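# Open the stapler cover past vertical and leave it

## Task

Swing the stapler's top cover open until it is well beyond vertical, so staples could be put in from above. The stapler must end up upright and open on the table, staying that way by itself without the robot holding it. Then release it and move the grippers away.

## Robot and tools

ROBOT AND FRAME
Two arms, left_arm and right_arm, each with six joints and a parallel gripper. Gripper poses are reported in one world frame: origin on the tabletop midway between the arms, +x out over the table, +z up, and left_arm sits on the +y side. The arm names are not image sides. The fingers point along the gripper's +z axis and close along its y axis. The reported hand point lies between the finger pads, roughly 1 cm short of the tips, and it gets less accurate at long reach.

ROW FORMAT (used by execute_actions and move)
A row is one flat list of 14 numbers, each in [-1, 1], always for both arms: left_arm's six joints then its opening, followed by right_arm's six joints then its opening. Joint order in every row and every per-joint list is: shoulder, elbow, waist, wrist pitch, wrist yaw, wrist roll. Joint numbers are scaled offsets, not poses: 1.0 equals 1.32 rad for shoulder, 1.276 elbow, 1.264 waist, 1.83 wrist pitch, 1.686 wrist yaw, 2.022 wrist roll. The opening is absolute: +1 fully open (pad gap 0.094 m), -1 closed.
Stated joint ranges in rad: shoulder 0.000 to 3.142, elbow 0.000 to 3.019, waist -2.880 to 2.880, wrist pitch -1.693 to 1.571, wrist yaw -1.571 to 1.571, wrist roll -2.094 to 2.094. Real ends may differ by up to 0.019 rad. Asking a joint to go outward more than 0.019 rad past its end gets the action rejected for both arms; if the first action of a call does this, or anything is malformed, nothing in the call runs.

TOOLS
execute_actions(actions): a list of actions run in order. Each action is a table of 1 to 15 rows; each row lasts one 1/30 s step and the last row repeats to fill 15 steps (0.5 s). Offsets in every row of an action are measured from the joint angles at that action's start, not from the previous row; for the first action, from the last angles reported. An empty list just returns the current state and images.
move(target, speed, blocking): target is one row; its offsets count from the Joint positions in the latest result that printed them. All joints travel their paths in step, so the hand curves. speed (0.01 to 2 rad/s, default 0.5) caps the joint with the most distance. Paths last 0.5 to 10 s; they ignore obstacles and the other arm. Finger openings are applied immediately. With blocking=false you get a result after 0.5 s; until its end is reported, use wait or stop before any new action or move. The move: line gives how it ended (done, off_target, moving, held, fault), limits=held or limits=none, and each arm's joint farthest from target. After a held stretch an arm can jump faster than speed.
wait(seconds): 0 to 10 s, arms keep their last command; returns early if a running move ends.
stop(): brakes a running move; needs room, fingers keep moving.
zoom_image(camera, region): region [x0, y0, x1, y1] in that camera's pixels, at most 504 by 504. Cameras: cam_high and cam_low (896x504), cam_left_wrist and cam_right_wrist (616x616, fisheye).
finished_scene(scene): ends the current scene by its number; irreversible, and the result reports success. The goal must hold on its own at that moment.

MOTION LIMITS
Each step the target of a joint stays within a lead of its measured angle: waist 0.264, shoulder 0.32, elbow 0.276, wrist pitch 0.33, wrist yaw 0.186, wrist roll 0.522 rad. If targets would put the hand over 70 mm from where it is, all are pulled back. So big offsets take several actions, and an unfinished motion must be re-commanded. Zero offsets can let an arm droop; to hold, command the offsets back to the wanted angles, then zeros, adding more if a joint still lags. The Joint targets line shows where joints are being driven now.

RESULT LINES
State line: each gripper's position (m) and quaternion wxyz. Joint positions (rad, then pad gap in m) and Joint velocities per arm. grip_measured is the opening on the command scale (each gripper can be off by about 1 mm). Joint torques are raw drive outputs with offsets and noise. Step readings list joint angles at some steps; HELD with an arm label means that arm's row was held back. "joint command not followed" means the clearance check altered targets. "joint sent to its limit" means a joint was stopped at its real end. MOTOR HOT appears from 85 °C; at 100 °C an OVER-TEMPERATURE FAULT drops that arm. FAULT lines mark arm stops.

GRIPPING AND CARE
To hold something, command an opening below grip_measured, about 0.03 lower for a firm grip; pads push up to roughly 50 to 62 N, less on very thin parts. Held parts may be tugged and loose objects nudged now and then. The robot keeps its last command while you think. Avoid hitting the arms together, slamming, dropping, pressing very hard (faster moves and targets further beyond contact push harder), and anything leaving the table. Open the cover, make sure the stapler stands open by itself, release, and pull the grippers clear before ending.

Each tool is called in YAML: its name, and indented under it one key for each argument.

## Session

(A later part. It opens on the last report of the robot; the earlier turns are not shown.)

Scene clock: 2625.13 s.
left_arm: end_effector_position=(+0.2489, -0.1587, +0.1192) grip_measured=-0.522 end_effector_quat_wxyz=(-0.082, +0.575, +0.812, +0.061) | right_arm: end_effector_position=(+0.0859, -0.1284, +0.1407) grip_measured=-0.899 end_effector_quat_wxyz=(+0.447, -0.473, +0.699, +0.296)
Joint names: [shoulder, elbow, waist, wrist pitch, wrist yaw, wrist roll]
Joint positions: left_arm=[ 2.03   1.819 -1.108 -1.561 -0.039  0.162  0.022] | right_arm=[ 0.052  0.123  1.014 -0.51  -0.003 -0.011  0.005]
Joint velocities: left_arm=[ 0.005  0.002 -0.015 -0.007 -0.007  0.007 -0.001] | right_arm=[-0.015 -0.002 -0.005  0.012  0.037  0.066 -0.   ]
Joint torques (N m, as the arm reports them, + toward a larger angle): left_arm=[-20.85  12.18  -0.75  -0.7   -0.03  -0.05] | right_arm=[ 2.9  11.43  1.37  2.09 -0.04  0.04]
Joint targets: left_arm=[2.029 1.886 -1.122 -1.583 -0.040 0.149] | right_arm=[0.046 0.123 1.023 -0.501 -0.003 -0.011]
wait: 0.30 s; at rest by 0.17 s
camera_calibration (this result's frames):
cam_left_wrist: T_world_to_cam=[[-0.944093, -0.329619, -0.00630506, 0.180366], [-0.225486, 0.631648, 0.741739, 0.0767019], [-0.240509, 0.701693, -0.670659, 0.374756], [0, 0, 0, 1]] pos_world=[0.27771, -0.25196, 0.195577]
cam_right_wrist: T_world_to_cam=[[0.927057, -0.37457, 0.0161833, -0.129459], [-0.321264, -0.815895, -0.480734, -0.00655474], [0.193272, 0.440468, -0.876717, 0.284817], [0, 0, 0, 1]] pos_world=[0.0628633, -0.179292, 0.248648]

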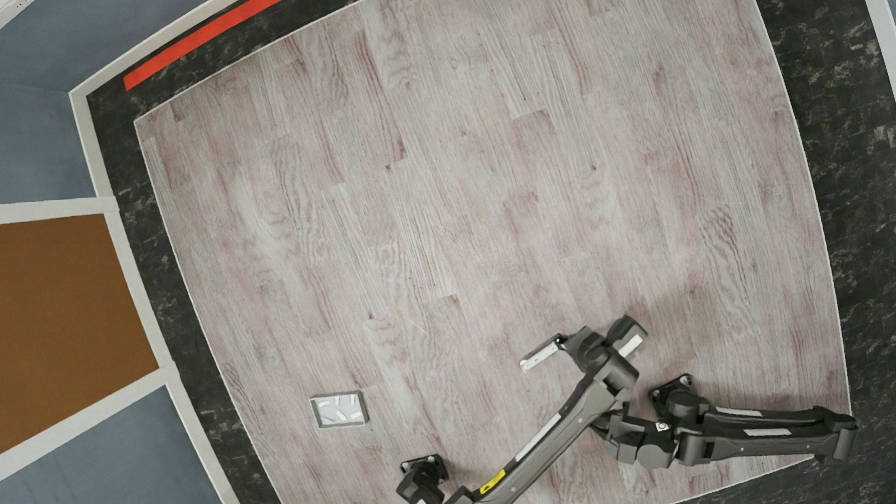

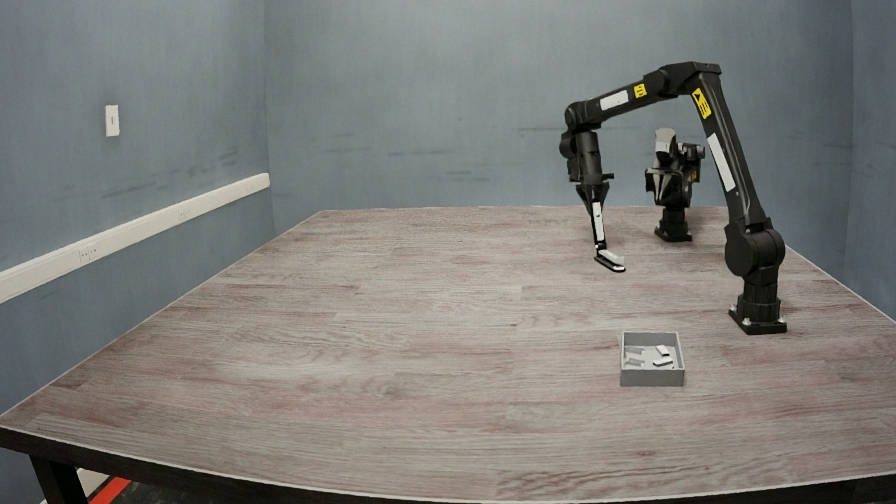

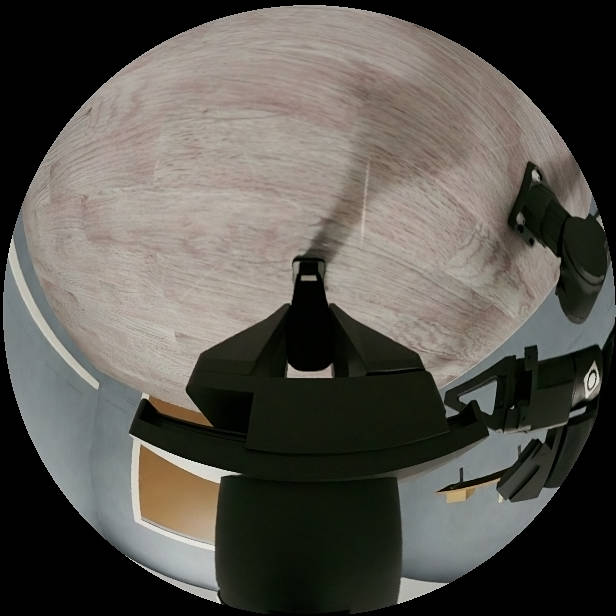

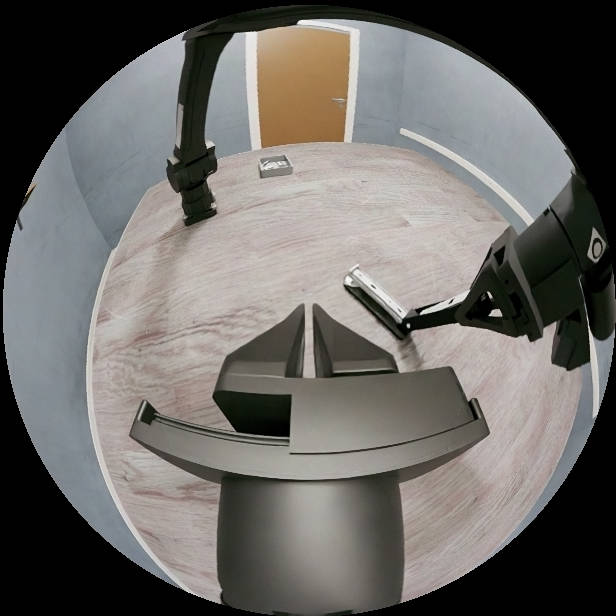

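execute_actions:
  actions:
    - [[0.00561,0.06105,-0.01155,-0.01202,-0.00131,-0.00689,-0.56,-0.004,0,0.007,0.005,0,0,-0.9],[0.01197,0.06959,-0.01203,-0.01508,-0.00202,-0.00735,-0.56,-0.004,0,0.007,0.005,0,0,-0.9],[0.01833,0.07813,-0.0125,-0.0212,-0.00273,-0.00781,-0.56,-0.004,0,0.007,0.005,0,0,-0.9],[0.0247,0.08668,-0.01298,-0.02732,-0.00344,-0.00827,-0.56,-0.004,0,0.007,0.005,0,0,-0.9],[0.03106,0.09522,-0.01345,-0.03344,-0.00415,-0.00873,-0.56,-0.004,0,0.007,0.005,0,0,-0.9],[0.03743,0.10376,-0.01393,-0.03956,-0.00487,-0.00919,-0.56,-0.004,0,0.007,0.005,0,0,-0.9],[0.04379,0.1123,-0.0144,-0.04568,-0.00558,-0.00965,-0.56,-0.004,0,0.007,0.005,0,0,-0.9],[0.05015,0.12084,-0.01488,-0.0518,-0.00629,-0.01011,-0.56,-0.004,0,0.007,0.005,0,0,-0.9],[0.05652,0.12939,-0.01535,-0.05792,-0.007,-0.01057,-0.56,-0.004,0,0.007,0.005,0,0,-0.9],[0.06288,0.13793,-0.01583,-0.06404,-0.00771,-0.01103,-0.56,-0.004,0,0.007,0.005,0,0,-0.9],[0.06288,0.13793,-0.01583,-0.07016,-0.00771,-0.01103,-0.56,-0.004,0,0.007,0.005,0,0,-0.9],[0.06288,0.13793,-0.01583,-0.07322,-0.00771,-0.01103,-0.56,-0.004,0,0.007,0.005,0,0,-0.9]]

wait:
  seconds: 0.3

Scene clock: 2700.53 s.
left_arm: end_effector_position=(+0.2512, -0.1655, +0.1156) grip_measured=-0.522 end_effector_quat_wxyz=(-0.115, +0.572, +0.808, +0.086) | right_arm: end_effector_position=(+0.0859, -0.1284, +0.1407) grip_measured=-0.899 end_effector_quat_wxyz=(+0.447, -0.473, +0.699, +0.296)
Joint names: [shoulder, elbow, waist, wrist pitch, wrist yaw, wrist roll]
Joint positions: left_arm=[ 2.112  1.931 -1.114 -1.673 -0.053  0.153  0.022] | right_arm=[ 0.052  0.123  1.014 -0.51  -0.003 -0.011  0.005]
Joint velocities: left_arm=[-0.005 -0.012 -0.015  0.002 -0.022  0.11   0.   ] | right_arm=[-0.015 -0.007 -0.005 -0.017  0.066  0.051  0.001]
Joint torques (N m, as the arm reports them, + toward a larger angle): left_arm=[-21.56  11.86  -0.52  -0.99   0.    -0.04] | right_arm=[ 2.87 11.44  1.38  2.11 -0.04  0.04]
Joint targets: left_arm=[2.113 1.995 -1.128 -1.694 -0.053 0.140] | right_arm=[0.046 0.123 1.023 -0.501 -0.003 -0.011]
Step readings (joint positions):
0: left_arm=[2.030 1.819 -1.108 -1.561 -0.039 0.162] | right_arm=[0.052 0.123 1.014 -0.510 -0.003 -0.011]
1: left_arm=[2.030 1.820 -1.108 -1.562 -0.040 0.162] | right_arm=[0.052 0.123 1.014 -0.510 -0.003 -0.011]
2: left_arm=[2.033 1.824 -1.109 -1.565 -0.040 0.162] | right_arm=[0.052 0.123 1.014 -0.510 -0.003 -0.011]
4: left_arm=[2.043 1.838 -1.109 -1.579 -0.042 0.160] | right_arm=[0.052 0.123 1.014 -0.510 -0.003 -0.011]
8: left_arm=[2.077 1.884 -1.112 -1.624 -0.047 0.157] | right_arm=[0.052 0.123 1.014 -0.510 -0.003 -0.011]
15: Joint positions above
camera_calibration (this result's frames):
cam_left_wrist: T_world_to_cam=[[-0.944293, -0.329014, -0.00774678, 0.180615], [-0.205398, 0.570787, 0.794993, 0.0629023], [-0.257142, 0.752297, -0.606569, 0.382851], [0, 0, 0, 1]] pos_world=[0.28192, -0.264497, 0.183618]
cam_right_wrist: T_world_to_cam=[[0.927057, -0.37457, 0.0161833, -0.129459], [-0.321264, -0.815895, -0.480734, -0.00655474], [0.193272, 0.440468, -0.876717, 0.284817], [0, 0, 0, 1]] pos_world=[0.0628633, -0.179292, 0.248648]

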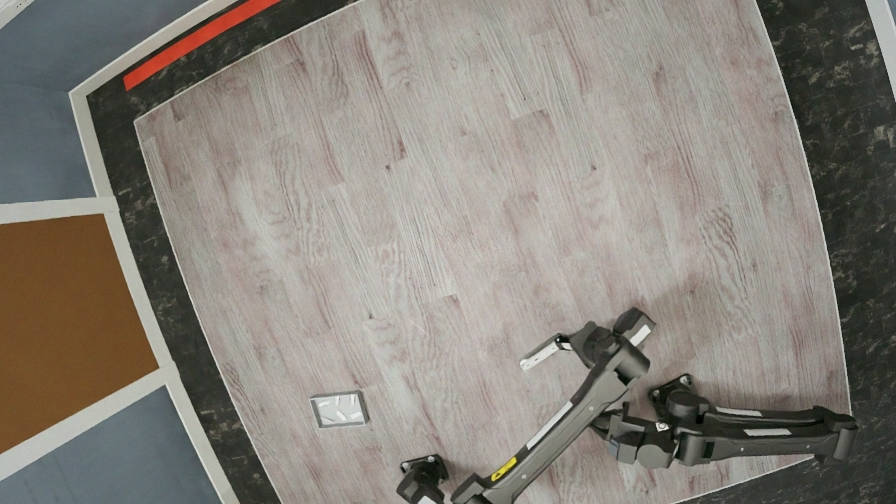

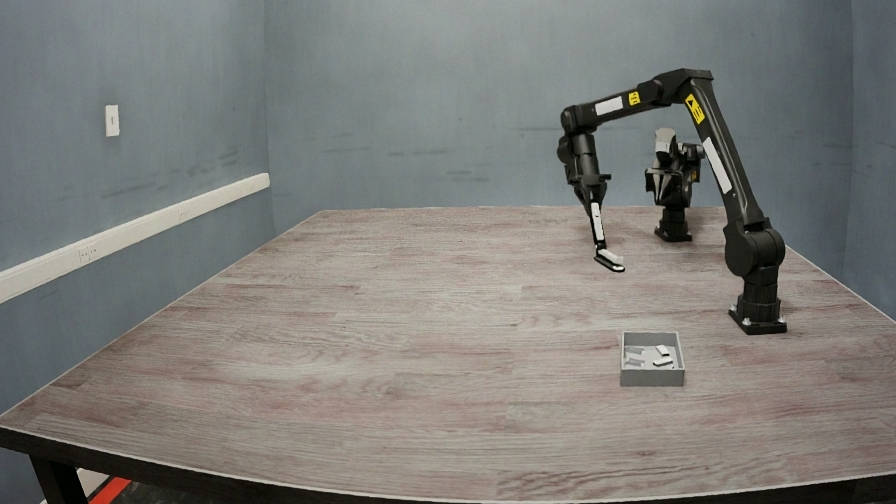

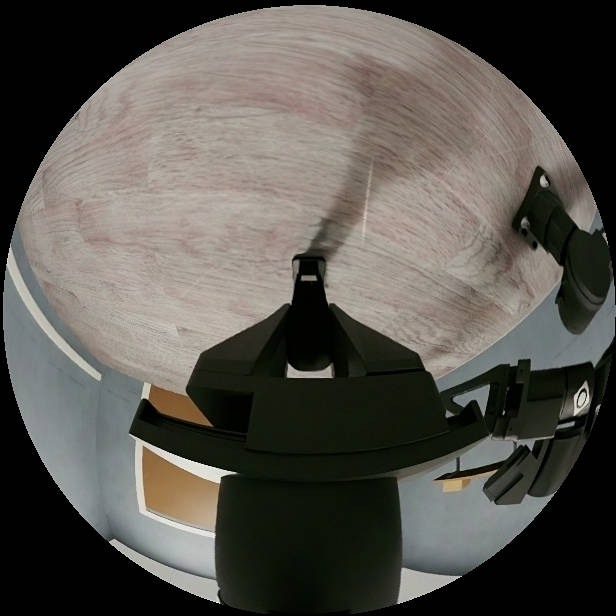

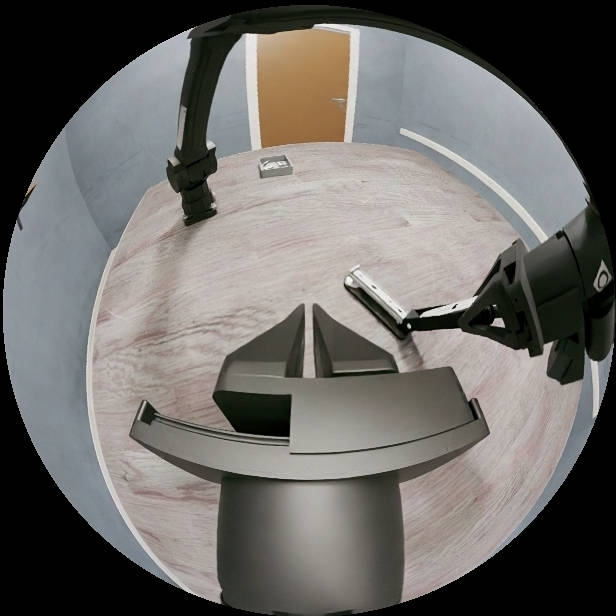

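Scene clock: 2700.83 s.
left_arm: end_effector_position=(+0.2512, -0.1655, +0.1156) grip_measured=-0.522 end_effector_quat_wxyz=(-0.115, +0.572, +0.808, +0.086) | right_arm: end_effector_position=(+0.0859, -0.1284, +0.1407) grip_measured=-0.899 end_effector_quat_wxyz=(+0.447, -0.473, +0.699, +0.296)
Joint names: [shoulder, elbow, waist, wrist pitch, wrist yaw, wrist roll]
Joint positions: left_arm=[ 2.112  1.931 -1.114 -1.673 -0.053  0.153  0.022] | right_arm=[ 0.052  0.123  1.014 -0.51  -0.003 -0.011  0.005]
Joint velocities: left_arm=[-0.005  0.002 -0.005  0.002 -0.007 -0.051 -0.   ] | right_arm=[-0.015  0.002 -0.005  0.002  0.022 -0.007  0.   ]
Joint torques (N m, as the arm reports them, + toward a larger angle): left_arm=[-21.54  11.95  -0.49  -0.84  -0.02  -0.03] | right_arm=[ 2.94 11.43  1.37  2.1  -0.04  0.03]
Joint targets: left_arm=[2.113 1.995 -1.128 -1.694 -0.053 0.140] | right_arm=[0.046 0.123 1.023 -0.501 -0.003 -0.011]
wait: 0.30 s; at rest by 0.17 s
camera_calibration (this result's frames):
cam_left_wrist: T_world_to_cam=[[-0.944293, -0.329014, -0.00774678, 0.180615], [-0.205398, 0.570787, 0.794993, 0.0629023], [-0.257142, 0.752297, -0.606569, 0.382851], [0, 0, 0, 1]] pos_world=[0.28192, -0.264497, 0.183618]
cam_right_wrist: T_world_to_cam=[[0.927057, -0.37457, 0.0161833, -0.129459], [-0.321264, -0.815895, -0.480734, -0.00655474], [0.193272, 0.440468, -0.876717, 0.284817], [0, 0, 0, 1]] pos_world=[0.0628633, -0.179292, 0.248648]

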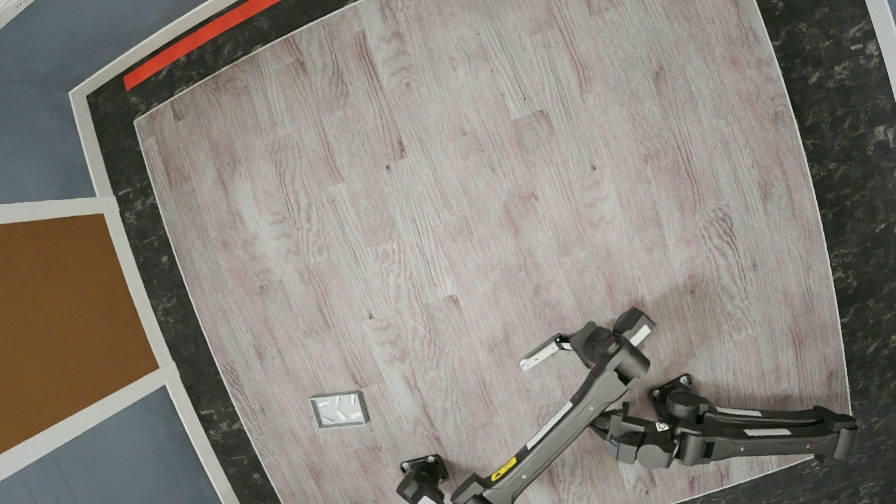

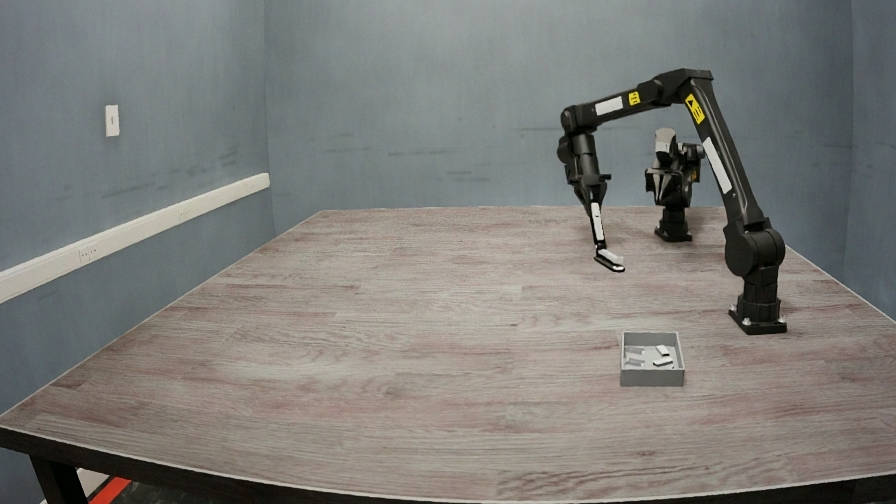

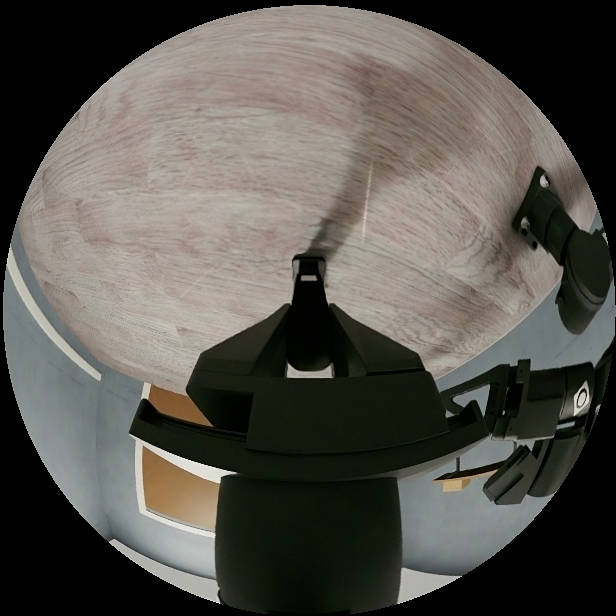

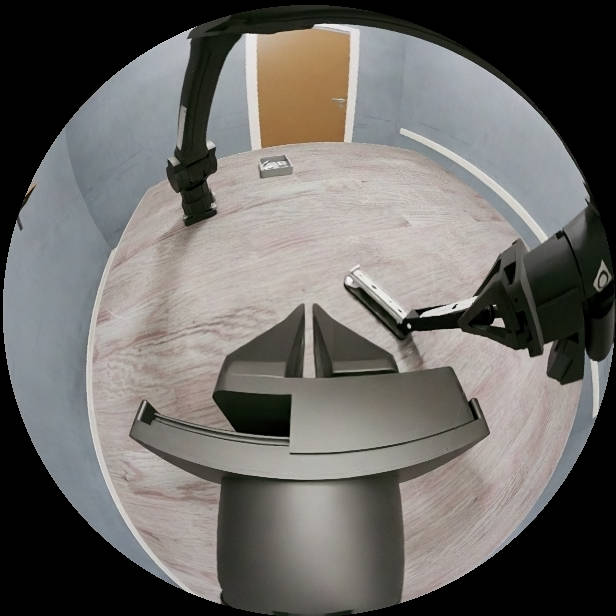

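execute_actions:
  actions:
    - [[0.0008,0.0502,-0.0111,-0.0115,0,-0.0064,-0.55,-0.004,0,0.007,0.005,0,0,-0.9],[0.0008,0.0502,-0.0111,-0.0115,0,-0.0064,-0.54,-0.004,0,0.007,0.005,0,0,-0.9],[0.0008,0.0502,-0.0111,-0.0115,0,-0.0064,-0.534,-0.004,0,0.007,0.005,0,0,-0.9],[0.0008,0.0502,-0.0111,-0.0115,0,-0.0064,-0.53,-0.004,0,0.007,0.005,0,0,-0.9],[0.0008,0.0502,-0.0111,-0.0115,0,-0.0064,-0.527,-0.004,0,0.007,0.005,0,0,-0.9],[0.0008,0.0502,-0.0111,-0.0115,0,-0.0064,-0.525,-0.004,0,0.007,0.005,0,0,-0.9],[0.0008,0.0502,-0.0111,-0.0115,0,-0.0064,-0.523,-0.004,0,0.007,0.005,0,0,-0.9],[0.0008,0.0502,-0.0111,-0.0115,0,-0.0064,-0.521,-0.004,0,0.007,0.005,0,0,-0.9],[0.0008,0.0502,-0.0111,-0.0115,0,-0.0064,-0.518,-0.004,0,0.007,0.005,0,0,-0.9],[0.0008,0.0502,-0.0111,-0.0115,0,-0.0064,-0.515,-0.004,0,0.007,0.005,0,0,-0.9],[0.0008,0.0502,-0.0111,-0.0115,0,-0.0064,-0.51,-0.004,0,0.007,0.005,0,0,-0.9],[0.0008,0.0502,-0.0111,-0.0115,0,-0.0064,-0.5,-0.004,0,0.007,0.005,0,0,-0.9],[0.0008,0.0502,-0.0111,-0.0115,0,-0.0064,-0.47,-0.004,0,0.007,0.005,0,0,-0.9],[0.0008,0.0502,-0.0111,-0.0115,0,-0.0064,-0.43,-0.004,0,0.007,0.005,0,0,-0.9],[0.0008,0.0502,-0.0111,-0.0115,0,-0.0064,-0.4,-0.004,0,0.007,0.005,0,0,-0.9]]

wait:
  seconds: 0.5

Scene clock: 2707.87 s.
left_arm: end_effector_position=(+0.2506, -0.1649, +0.1159) grip_measured=-0.418 end_effector_quat_wxyz=(-0.117, +0.571, +0.808, +0.087) | right_arm: end_effector_position=(+0.0859, -0.1284, +0.1407) grip_measured=-0.899 end_effector_quat_wxyz=(+0.447, -0.473, +0.699, +0.296)
Joint names: [shoulder, elbow, waist, wrist pitch, wrist yaw, wrist roll]
Joint positions: left_arm=[ 2.112  1.931 -1.115 -1.677 -0.053  0.151  0.027] | right_arm=[ 0.052  0.123  1.014 -0.51  -0.003 -0.011  0.005]
Joint velocities: left_arm=[-0.005  0.002  0.005 -0.032  0.022 -0.022  0.034] | right_arm=[ 0.005 -0.002 -0.005  0.002 -0.037 -0.081  0.   ]
Joint torques (N m, as the arm reports them, + toward a larger angle): left_arm=[-21.6   11.91  -1.13  -0.45  -0.01  -0.02] | right_arm=[ 2.92 11.43  1.37  2.11 -0.04  0.03]
Joint targets: left_arm=[2.113 1.995 -1.128 -1.694 -0.053 0.139] | right_arm=[0.046 0.123 1.023 -0.501 -0.003 -0.011]
Step readings (joint positions):
0: left_arm=[2.112 1.931 -1.114 -1.673 -0.053 0.153] | right_arm=[0.052 0.123 1.014 -0.510 -0.003 -0.011]
1: left_arm=[2.112 1.931 -1.114 -1.673 -0.053 0.153] | right_arm=[0.052 0.123 1.014 -0.510 -0.003 -0.011]
2: left_arm=[2.112 1.931 -1.114 -1.673 -0.053 0.153] | right_arm=[0.052 0.123 1.014 -0.510 -0.003 -0.011]
4: left_arm=[2.112 1.931 -1.114 -1.673 -0.053 0.152] | right_arm=[0.052 0.123 1.014 -0.510 -0.003 -0.011]
8: left_arm=[2.112 1.931 -1.114 -1.673 -0.053 0.152] | right_arm=[0.052 0.123 1.014 -0.510 -0.003 -0.011]
15: Joint positions above
camera_calibration (this result's frames):
cam_left_wrist: T_world_to_cam=[[-0.944069, -0.329663, -0.00745326, 0.180055], [-0.204599, 0.567894, 0.797268, 0.0612349], [-0.258597, 0.754201, -0.60358, 0.382671], [0, 0, 0, 1]] pos_world=[0.28147, -0.264028, 0.183494]
cam_right_wrist: T_world_to_cam=[[0.927057, -0.37457, 0.0161833, -0.129459], [-0.321264, -0.815895, -0.480734, -0.00655474], [0.193272, 0.440468, -0.876717, 0.284817], [0, 0, 0, 1]] pos_world=[0.0628633, -0.179292, 0.248648]

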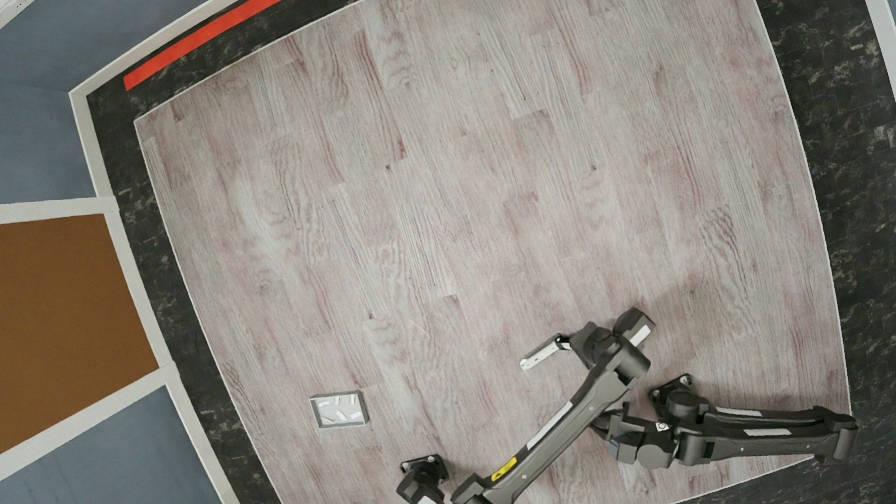

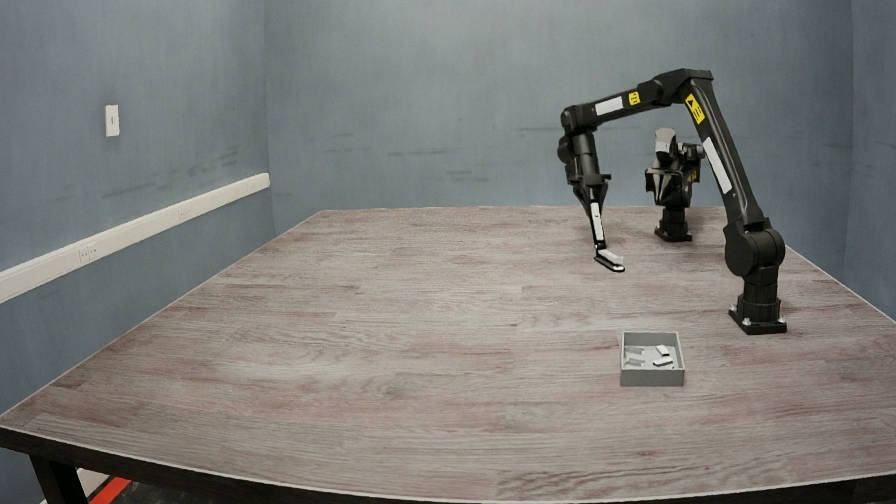

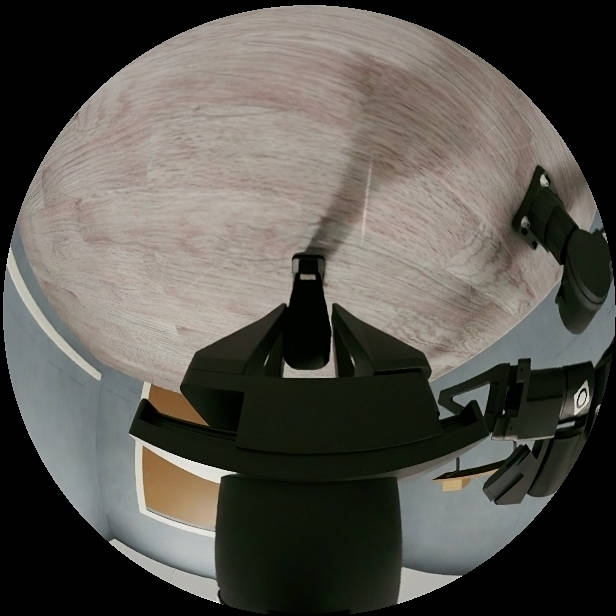

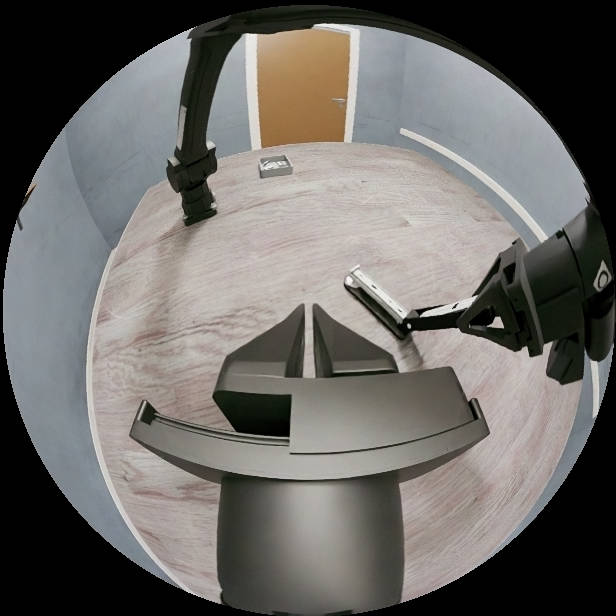

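Scene clock: 2708.37 s.
left_arm: end_effector_position=(+0.2497, -0.1646, +0.1161) grip_measured=-0.402 end_effector_quat_wxyz=(-0.118, +0.571, +0.808, +0.088) | right_arm: end_effector_position=(+0.0859, -0.1284, +0.1407) grip_measured=-0.899 end_effector_quat_wxyz=(+0.447, -0.473, +0.699, +0.296)
Joint names: [shoulder, elbow, waist, wrist pitch, wrist yaw, wrist roll]
Joint positions: left_arm=[ 2.112  1.931 -1.116 -1.68  -0.053  0.151  0.028] | right_arm=[ 0.052  0.123  1.014 -0.51  -0.003 -0.011  0.005]
Joint velocities: left_arm=[ 0.005 -0.007 -0.005 -0.007  0.022  0.037 -0.001] | right_arm=[-0.005  0.002  0.005 -0.012 -0.081  0.051 -0.   ]
Joint torques (N m, as the arm reports them, + toward a larger angle): left_arm=[-21.65  11.97  -0.46  -0.6   -0.01  -0.02] | right_arm=[ 2.9  11.43  1.38  2.11 -0.04  0.03]
Joint targets: left_arm=[2.113 1.995 -1.128 -1.694 -0.053 0.139] | right_arm=[0.046 0.123 1.023 -0.501 -0.003 -0.011]
wait: 0.50 s; at rest by 0.20 s
camera_calibration (this result's frames):
cam_left_wrist: T_world_to_cam=[[-0.944213, -0.329255, -0.00724157, 0.179379], [-0.203514, 0.566052, 0.798854, 0.0600189], [-0.258927, 0.755762, -0.601481, 0.382482], [0, 0, 0, 1]] pos_world=[0.280622, -0.263978, 0.183409]
cam_right_wrist: T_world_to_cam=[[0.927057, -0.37457, 0.0161833, -0.129459], [-0.321264, -0.815895, -0.480734, -0.00655474], [0.193272, 0.440468, -0.876717, 0.284817], [0, 0, 0, 1]] pos_world=[0.0628633, -0.179292, 0.248648]

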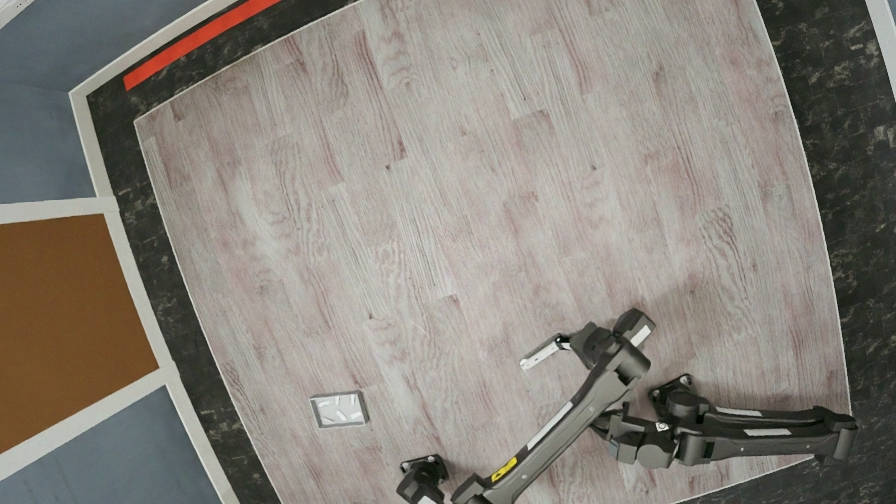

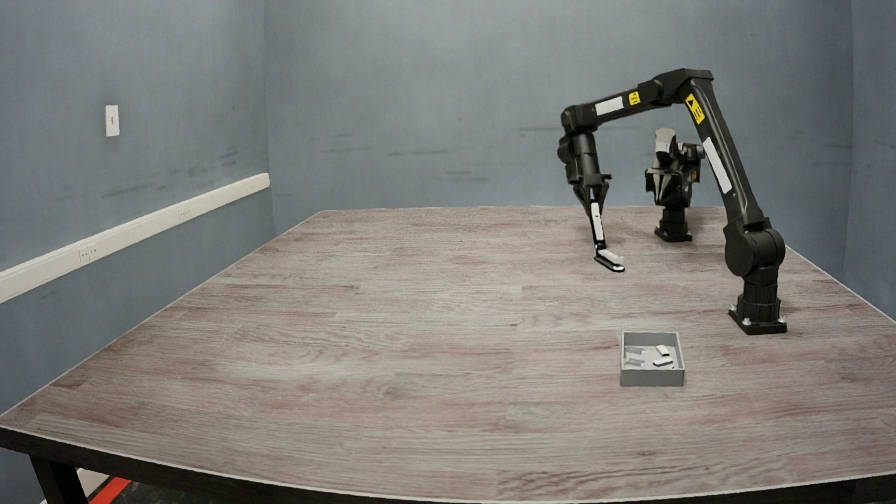

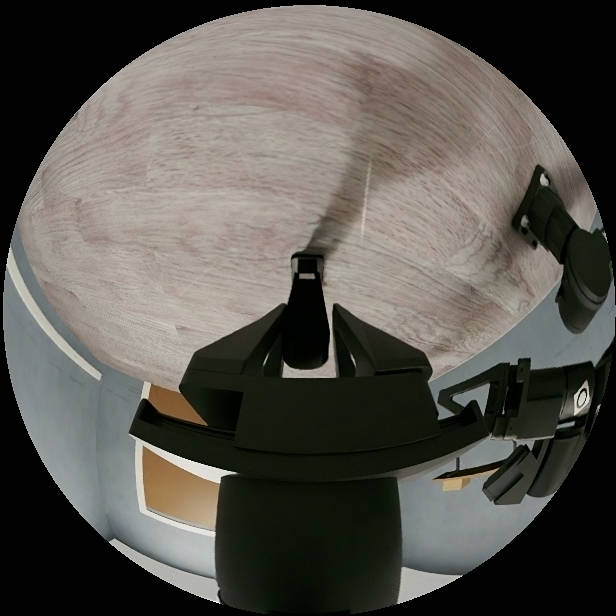

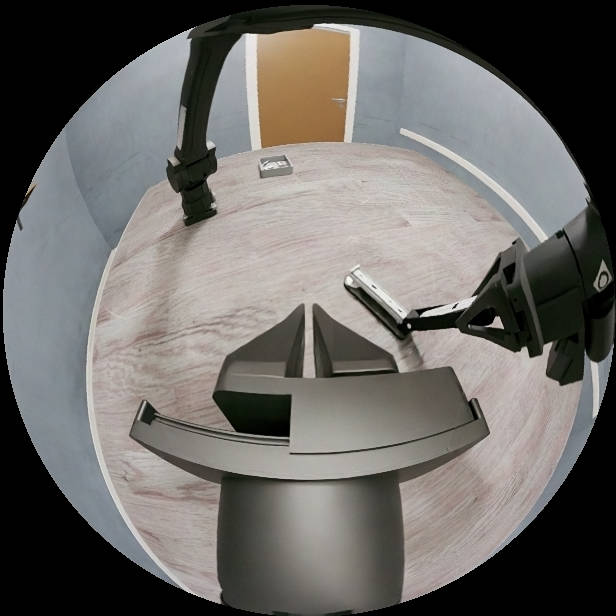

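execute_actions:
  actions:
    - [[0.0008,0.0502,-0.004,-0.0077,0,-0.003,-0.3,-0.004,0,0.007,0.005,0,0,-0.9],[0.0008,0.0502,-0.004,-0.0077,0,-0.003,-0.2,-0.004,0,0.007,0.005,0,0,-0.9],[0.0008,0.0502,-0.004,-0.0077,0,-0.003,-0.1,-0.004,0,0.007,0.005,0,0,-0.9],[0.0008,0.0502,-0.004,-0.0077,0,-0.003,0.0,-0.004,0,0.007,0.005,0,0,-0.9],[0.0008,0.0502,-0.004,-0.0077,0,-0.003,0.1,-0.004,0,0.007,0.005,0,0,-0.9],[0.0008,0.0502,-0.004,-0.0077,0,-0.003,0.1,-0.004,0,0.007,0.005,0,0,-0.9],[-0.004,0.052,-0.004,-0.0077,0,-0.003,0.1,-0.004,0,0.007,0.005,0,0,-0.9],[-0.01,0.055,-0.004,-0.0077,0,-0.003,0.1,-0.004,0,0.007,0.005,0,0,-0.9],[-0.017,0.059,-0.004,-0.0077,0,-0.003,0.1,-0.004,0,0.007,0.005,0,0,-0.9],[-0.025,0.063,-0.004,-0.0077,0,-0.003,0.1,-0.004,0,0.007,0.005,0,0,-0.9],[-0.034,0.068,-0.004,-0.0077,0,-0.003,0.1,-0.004,0,0.007,0.005,0,0,-0.9],[-0.043,0.073,-0.004,-0.0077,0,-0.003,0.1,-0.004,0,0.007,0.005,0,0,-0.9],[-0.052,0.078,-0.004,-0.0077,0,-0.003,0.1,-0.004,0,0.007,0.005,0,0,-0.9],[-0.061,0.083,-0.004,-0.0077,0,-0.003,0.1,-0.004,0,0.007,0.005,0,0,-0.9],[-0.07,0.088,-0.004,-0.0077,0,-0.003,0.1,-0.004,0,0.007,0.005,0,0,-0.9]]

move:
  target: [-0.4,0.0,0.0,0.15,0,0,0.1,-0.004,0,0.007,0.005,0,0,-0.9]
  speed: 0.6

Scene clock: 2722.67 s.
left_arm: end_effector_position=(+0.2522, -0.1692, +0.1309) grip_measured=+0.098 end_effector_quat_wxyz=(-0.103, +0.572, +0.810, +0.080) | right_arm: end_effector_position=(+0.0859, -0.1284, +0.1407) grip_measured=-0.899 end_effector_quat_wxyz=(+0.447, -0.473, +0.699, +0.296)
Joint names: [shoulder, elbow, waist, wrist pitch, wrist yaw, wrist roll]
Joint positions: left_arm=[ 2.095  1.948 -1.116 -1.68  -0.053  0.151  0.052] | right_arm=[ 0.052  0.123  1.014 -0.51  -0.003 -0.011  0.005]
Joint velocities: left_arm=[-0.239  0.042  0.005  0.007 -0.051  0.037  0.   ] | right_arm=[ 0.015 -0.022 -0.015  0.012 -0.037 -0.066 -0.001]
Joint torques (N m, as the arm reports them, + toward a larger angle): left_arm=[-25.97  12.76   0.33  -0.54  -0.04   0.03] | right_arm=[ 2.88 11.43  1.31  2.1  -0.04  0.03]
Joint targets: left_arm=[2.033 2.028 -1.120 -1.692 -0.053 0.146] | right_arm=[0.046 0.123 1.023 -0.501 -0.003 -0.011]
Step readings (joint positions):
0: left_arm=[2.112 1.931 -1.116 -1.680 -0.053 0.151] | right_arm=[0.052 0.123 1.014 -0.510 -0.003 -0.011]
1: left_arm=[2.112 1.931 -1.116 -1.680 -0.053 0.151] | right_arm=[0.052 0.123 1.014 -0.510 -0.003 -0.011]
2: left_arm=[2.112 1.931 -1.116 -1.680 -0.053 0.151] | right_arm=[0.052 0.123 1.014 -0.510 -0.003 -0.011]
4: left_arm=[2.112 1.931 -1.116 -1.680 -0.053 0.151] | right_arm=[0.052 0.123 1.014 -0.510 -0.003 -0.011]
8: left_arm=[2.112 1.931 -1.116 -1.680 -0.053 0.151] | right_arm=[0.052 0.123 1.014 -0.510 -0.003 -0.011]
15: Joint positions above
camera_calibration (this result's frames):
cam_left_wrist: T_world_to_cam=[[-0.944054, -0.329548, -0.0126568, 0.180937], [-0.216154, 0.589317, 0.778449, 0.061077], [-0.249078, 0.737634, -0.62758, 0.393297], [0, 0, 0, 1]] pos_world=[0.281978, -0.266475, 0.20157]
cam_right_wrist: T_world_to_cam=[[0.927057, -0.37457, 0.0161833, -0.129459], [-0.321264, -0.815895, -0.480734, -0.00655474], [0.193272, 0.440468, -0.876717, 0.284817], [0, 0, 0, 1]] pos_world=[0.0628633, -0.179292, 0.248648]

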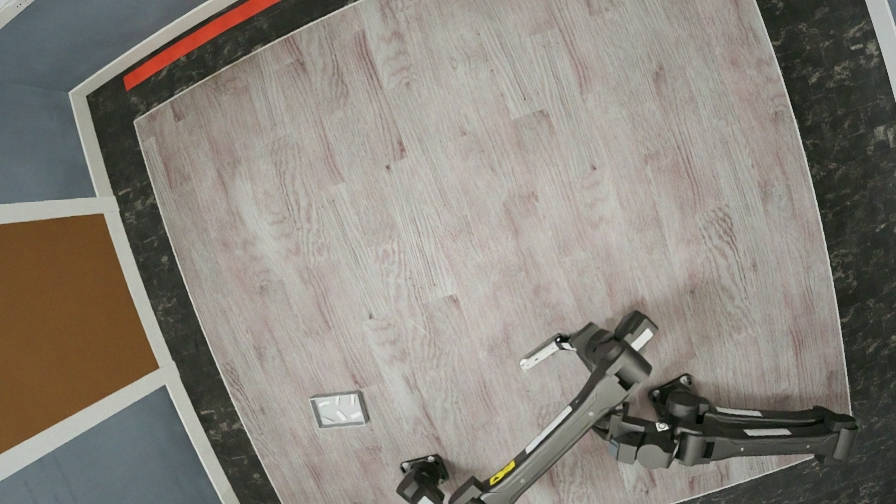

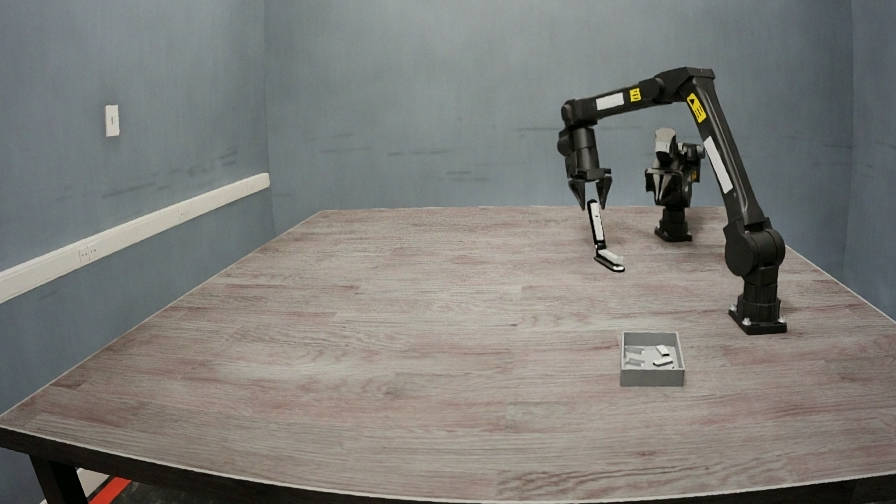

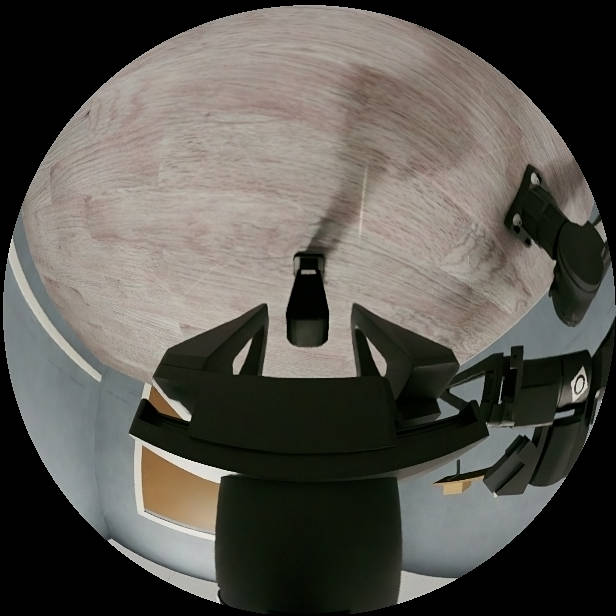

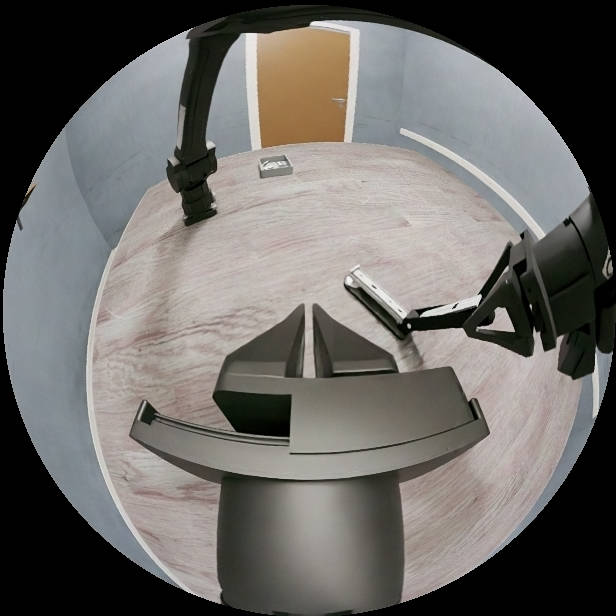

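Scene clock: 2724.33 s.
left_arm: end_effector_position=(+0.2426, -0.1516, +0.4373) grip_measured=+0.098 end_effector_quat_wxyz=(+0.242, +0.549, +0.794, -0.092) | right_arm: end_effector_position=(+0.0859, -0.1284, +0.1407) grip_measured=-0.899 end_effector_quat_wxyz=(+0.447, -0.473, +0.699, +0.296)
Joint names: [shoulder, elbow, waist, wrist pitch, wrist yaw, wrist roll]
Joint positions: left_arm=[ 1.567  1.944 -1.116 -1.426 -0.053  0.151  0.052] | right_arm=[ 0.052  0.123  1.014 -0.51  -0.003 -0.011  0.005]
Joint velocities: left_arm=[ 0.015  0.007 -0.005 -0.002  0.007 -0.037 -0.   ] | right_arm=[-0.005 -0.012 -0.015 -0.007  0.051  0.022  0.001]
Joint torques (N m, as the arm reports them, + toward a larger angle): left_arm=[-14.92   8.43   0.48   1.77  -0.02   0.08] | right_arm=[ 2.9  11.42  1.38  2.1  -0.04  0.03]
Joint targets: left_arm=[1.567 1.948 -1.116 -1.405 -0.053 0.151] | right_arm=[0.046 0.123 1.023 -0.501 -0.003 -0.011]
move: off_target (left_arm); limits=none; left_arm: farthest joint: the wrist pitch, 0.021 radians from its target (0.275 radians at the start); right_arm: farthest joint: the wrist pitch, 0.010 radians from its target (0.010 radians at the start)
camera_calibration (this result's frames):
cam_left_wrist: T_world_to_cam=[[-0.917671, -0.378107, -0.122128, 0.215701], [-0.391711, 0.912434, 0.118432, 0.190297], [0.066654, 0.156521, -0.985423, 0.562055], [0, 0, 0, 1]] pos_world=[0.235021, -0.180048, 0.557668]
cam_right_wrist: T_world_to_cam=[[0.927057, -0.37457, 0.0161833, -0.129459], [-0.321264, -0.815895, -0.480734, -0.00655474], [0.193272, 0.440468, -0.876717, 0.284817], [0, 0, 0, 1]] pos_world=[0.0628633, -0.179292, 0.248648]

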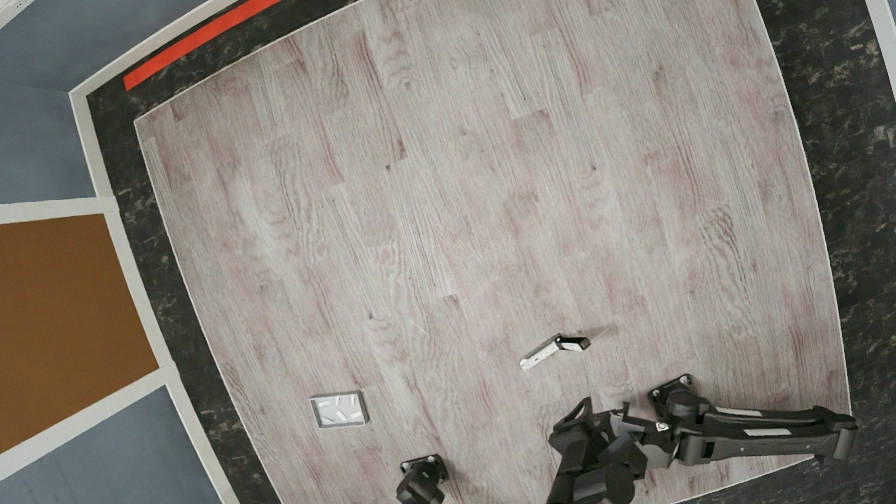

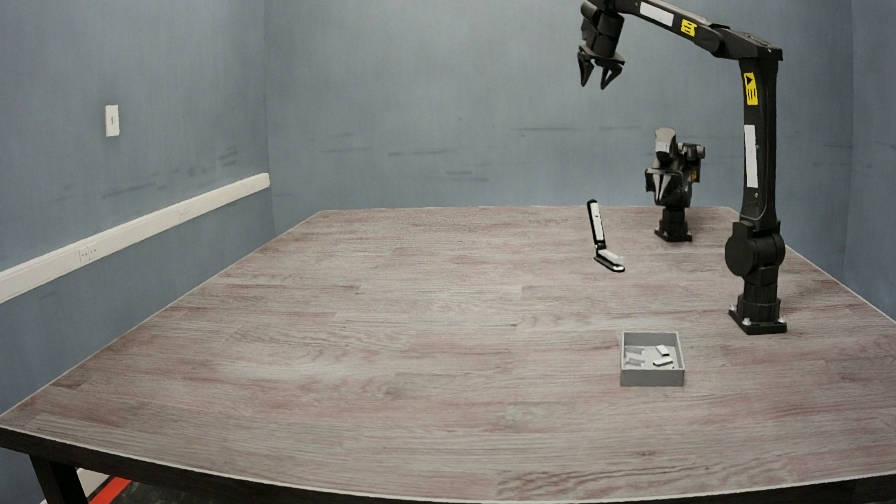

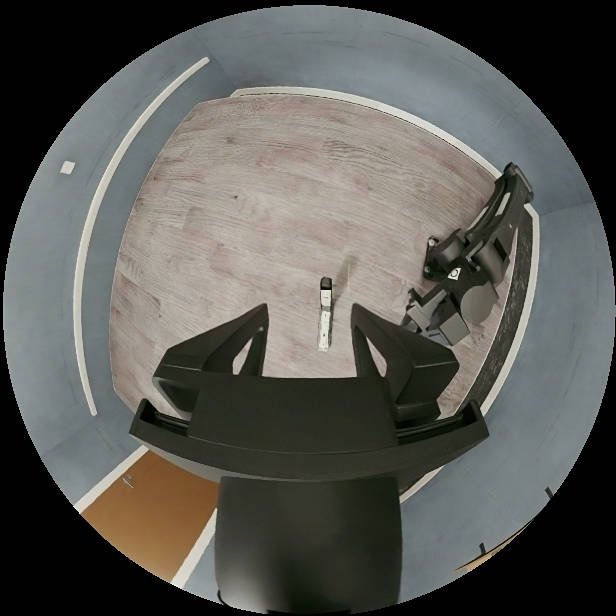

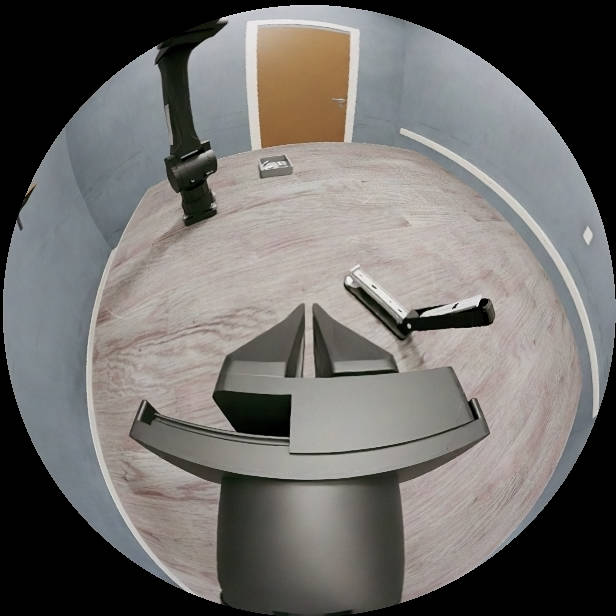

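finished_scene:
  scene: 1

The scene is finished: the task was done.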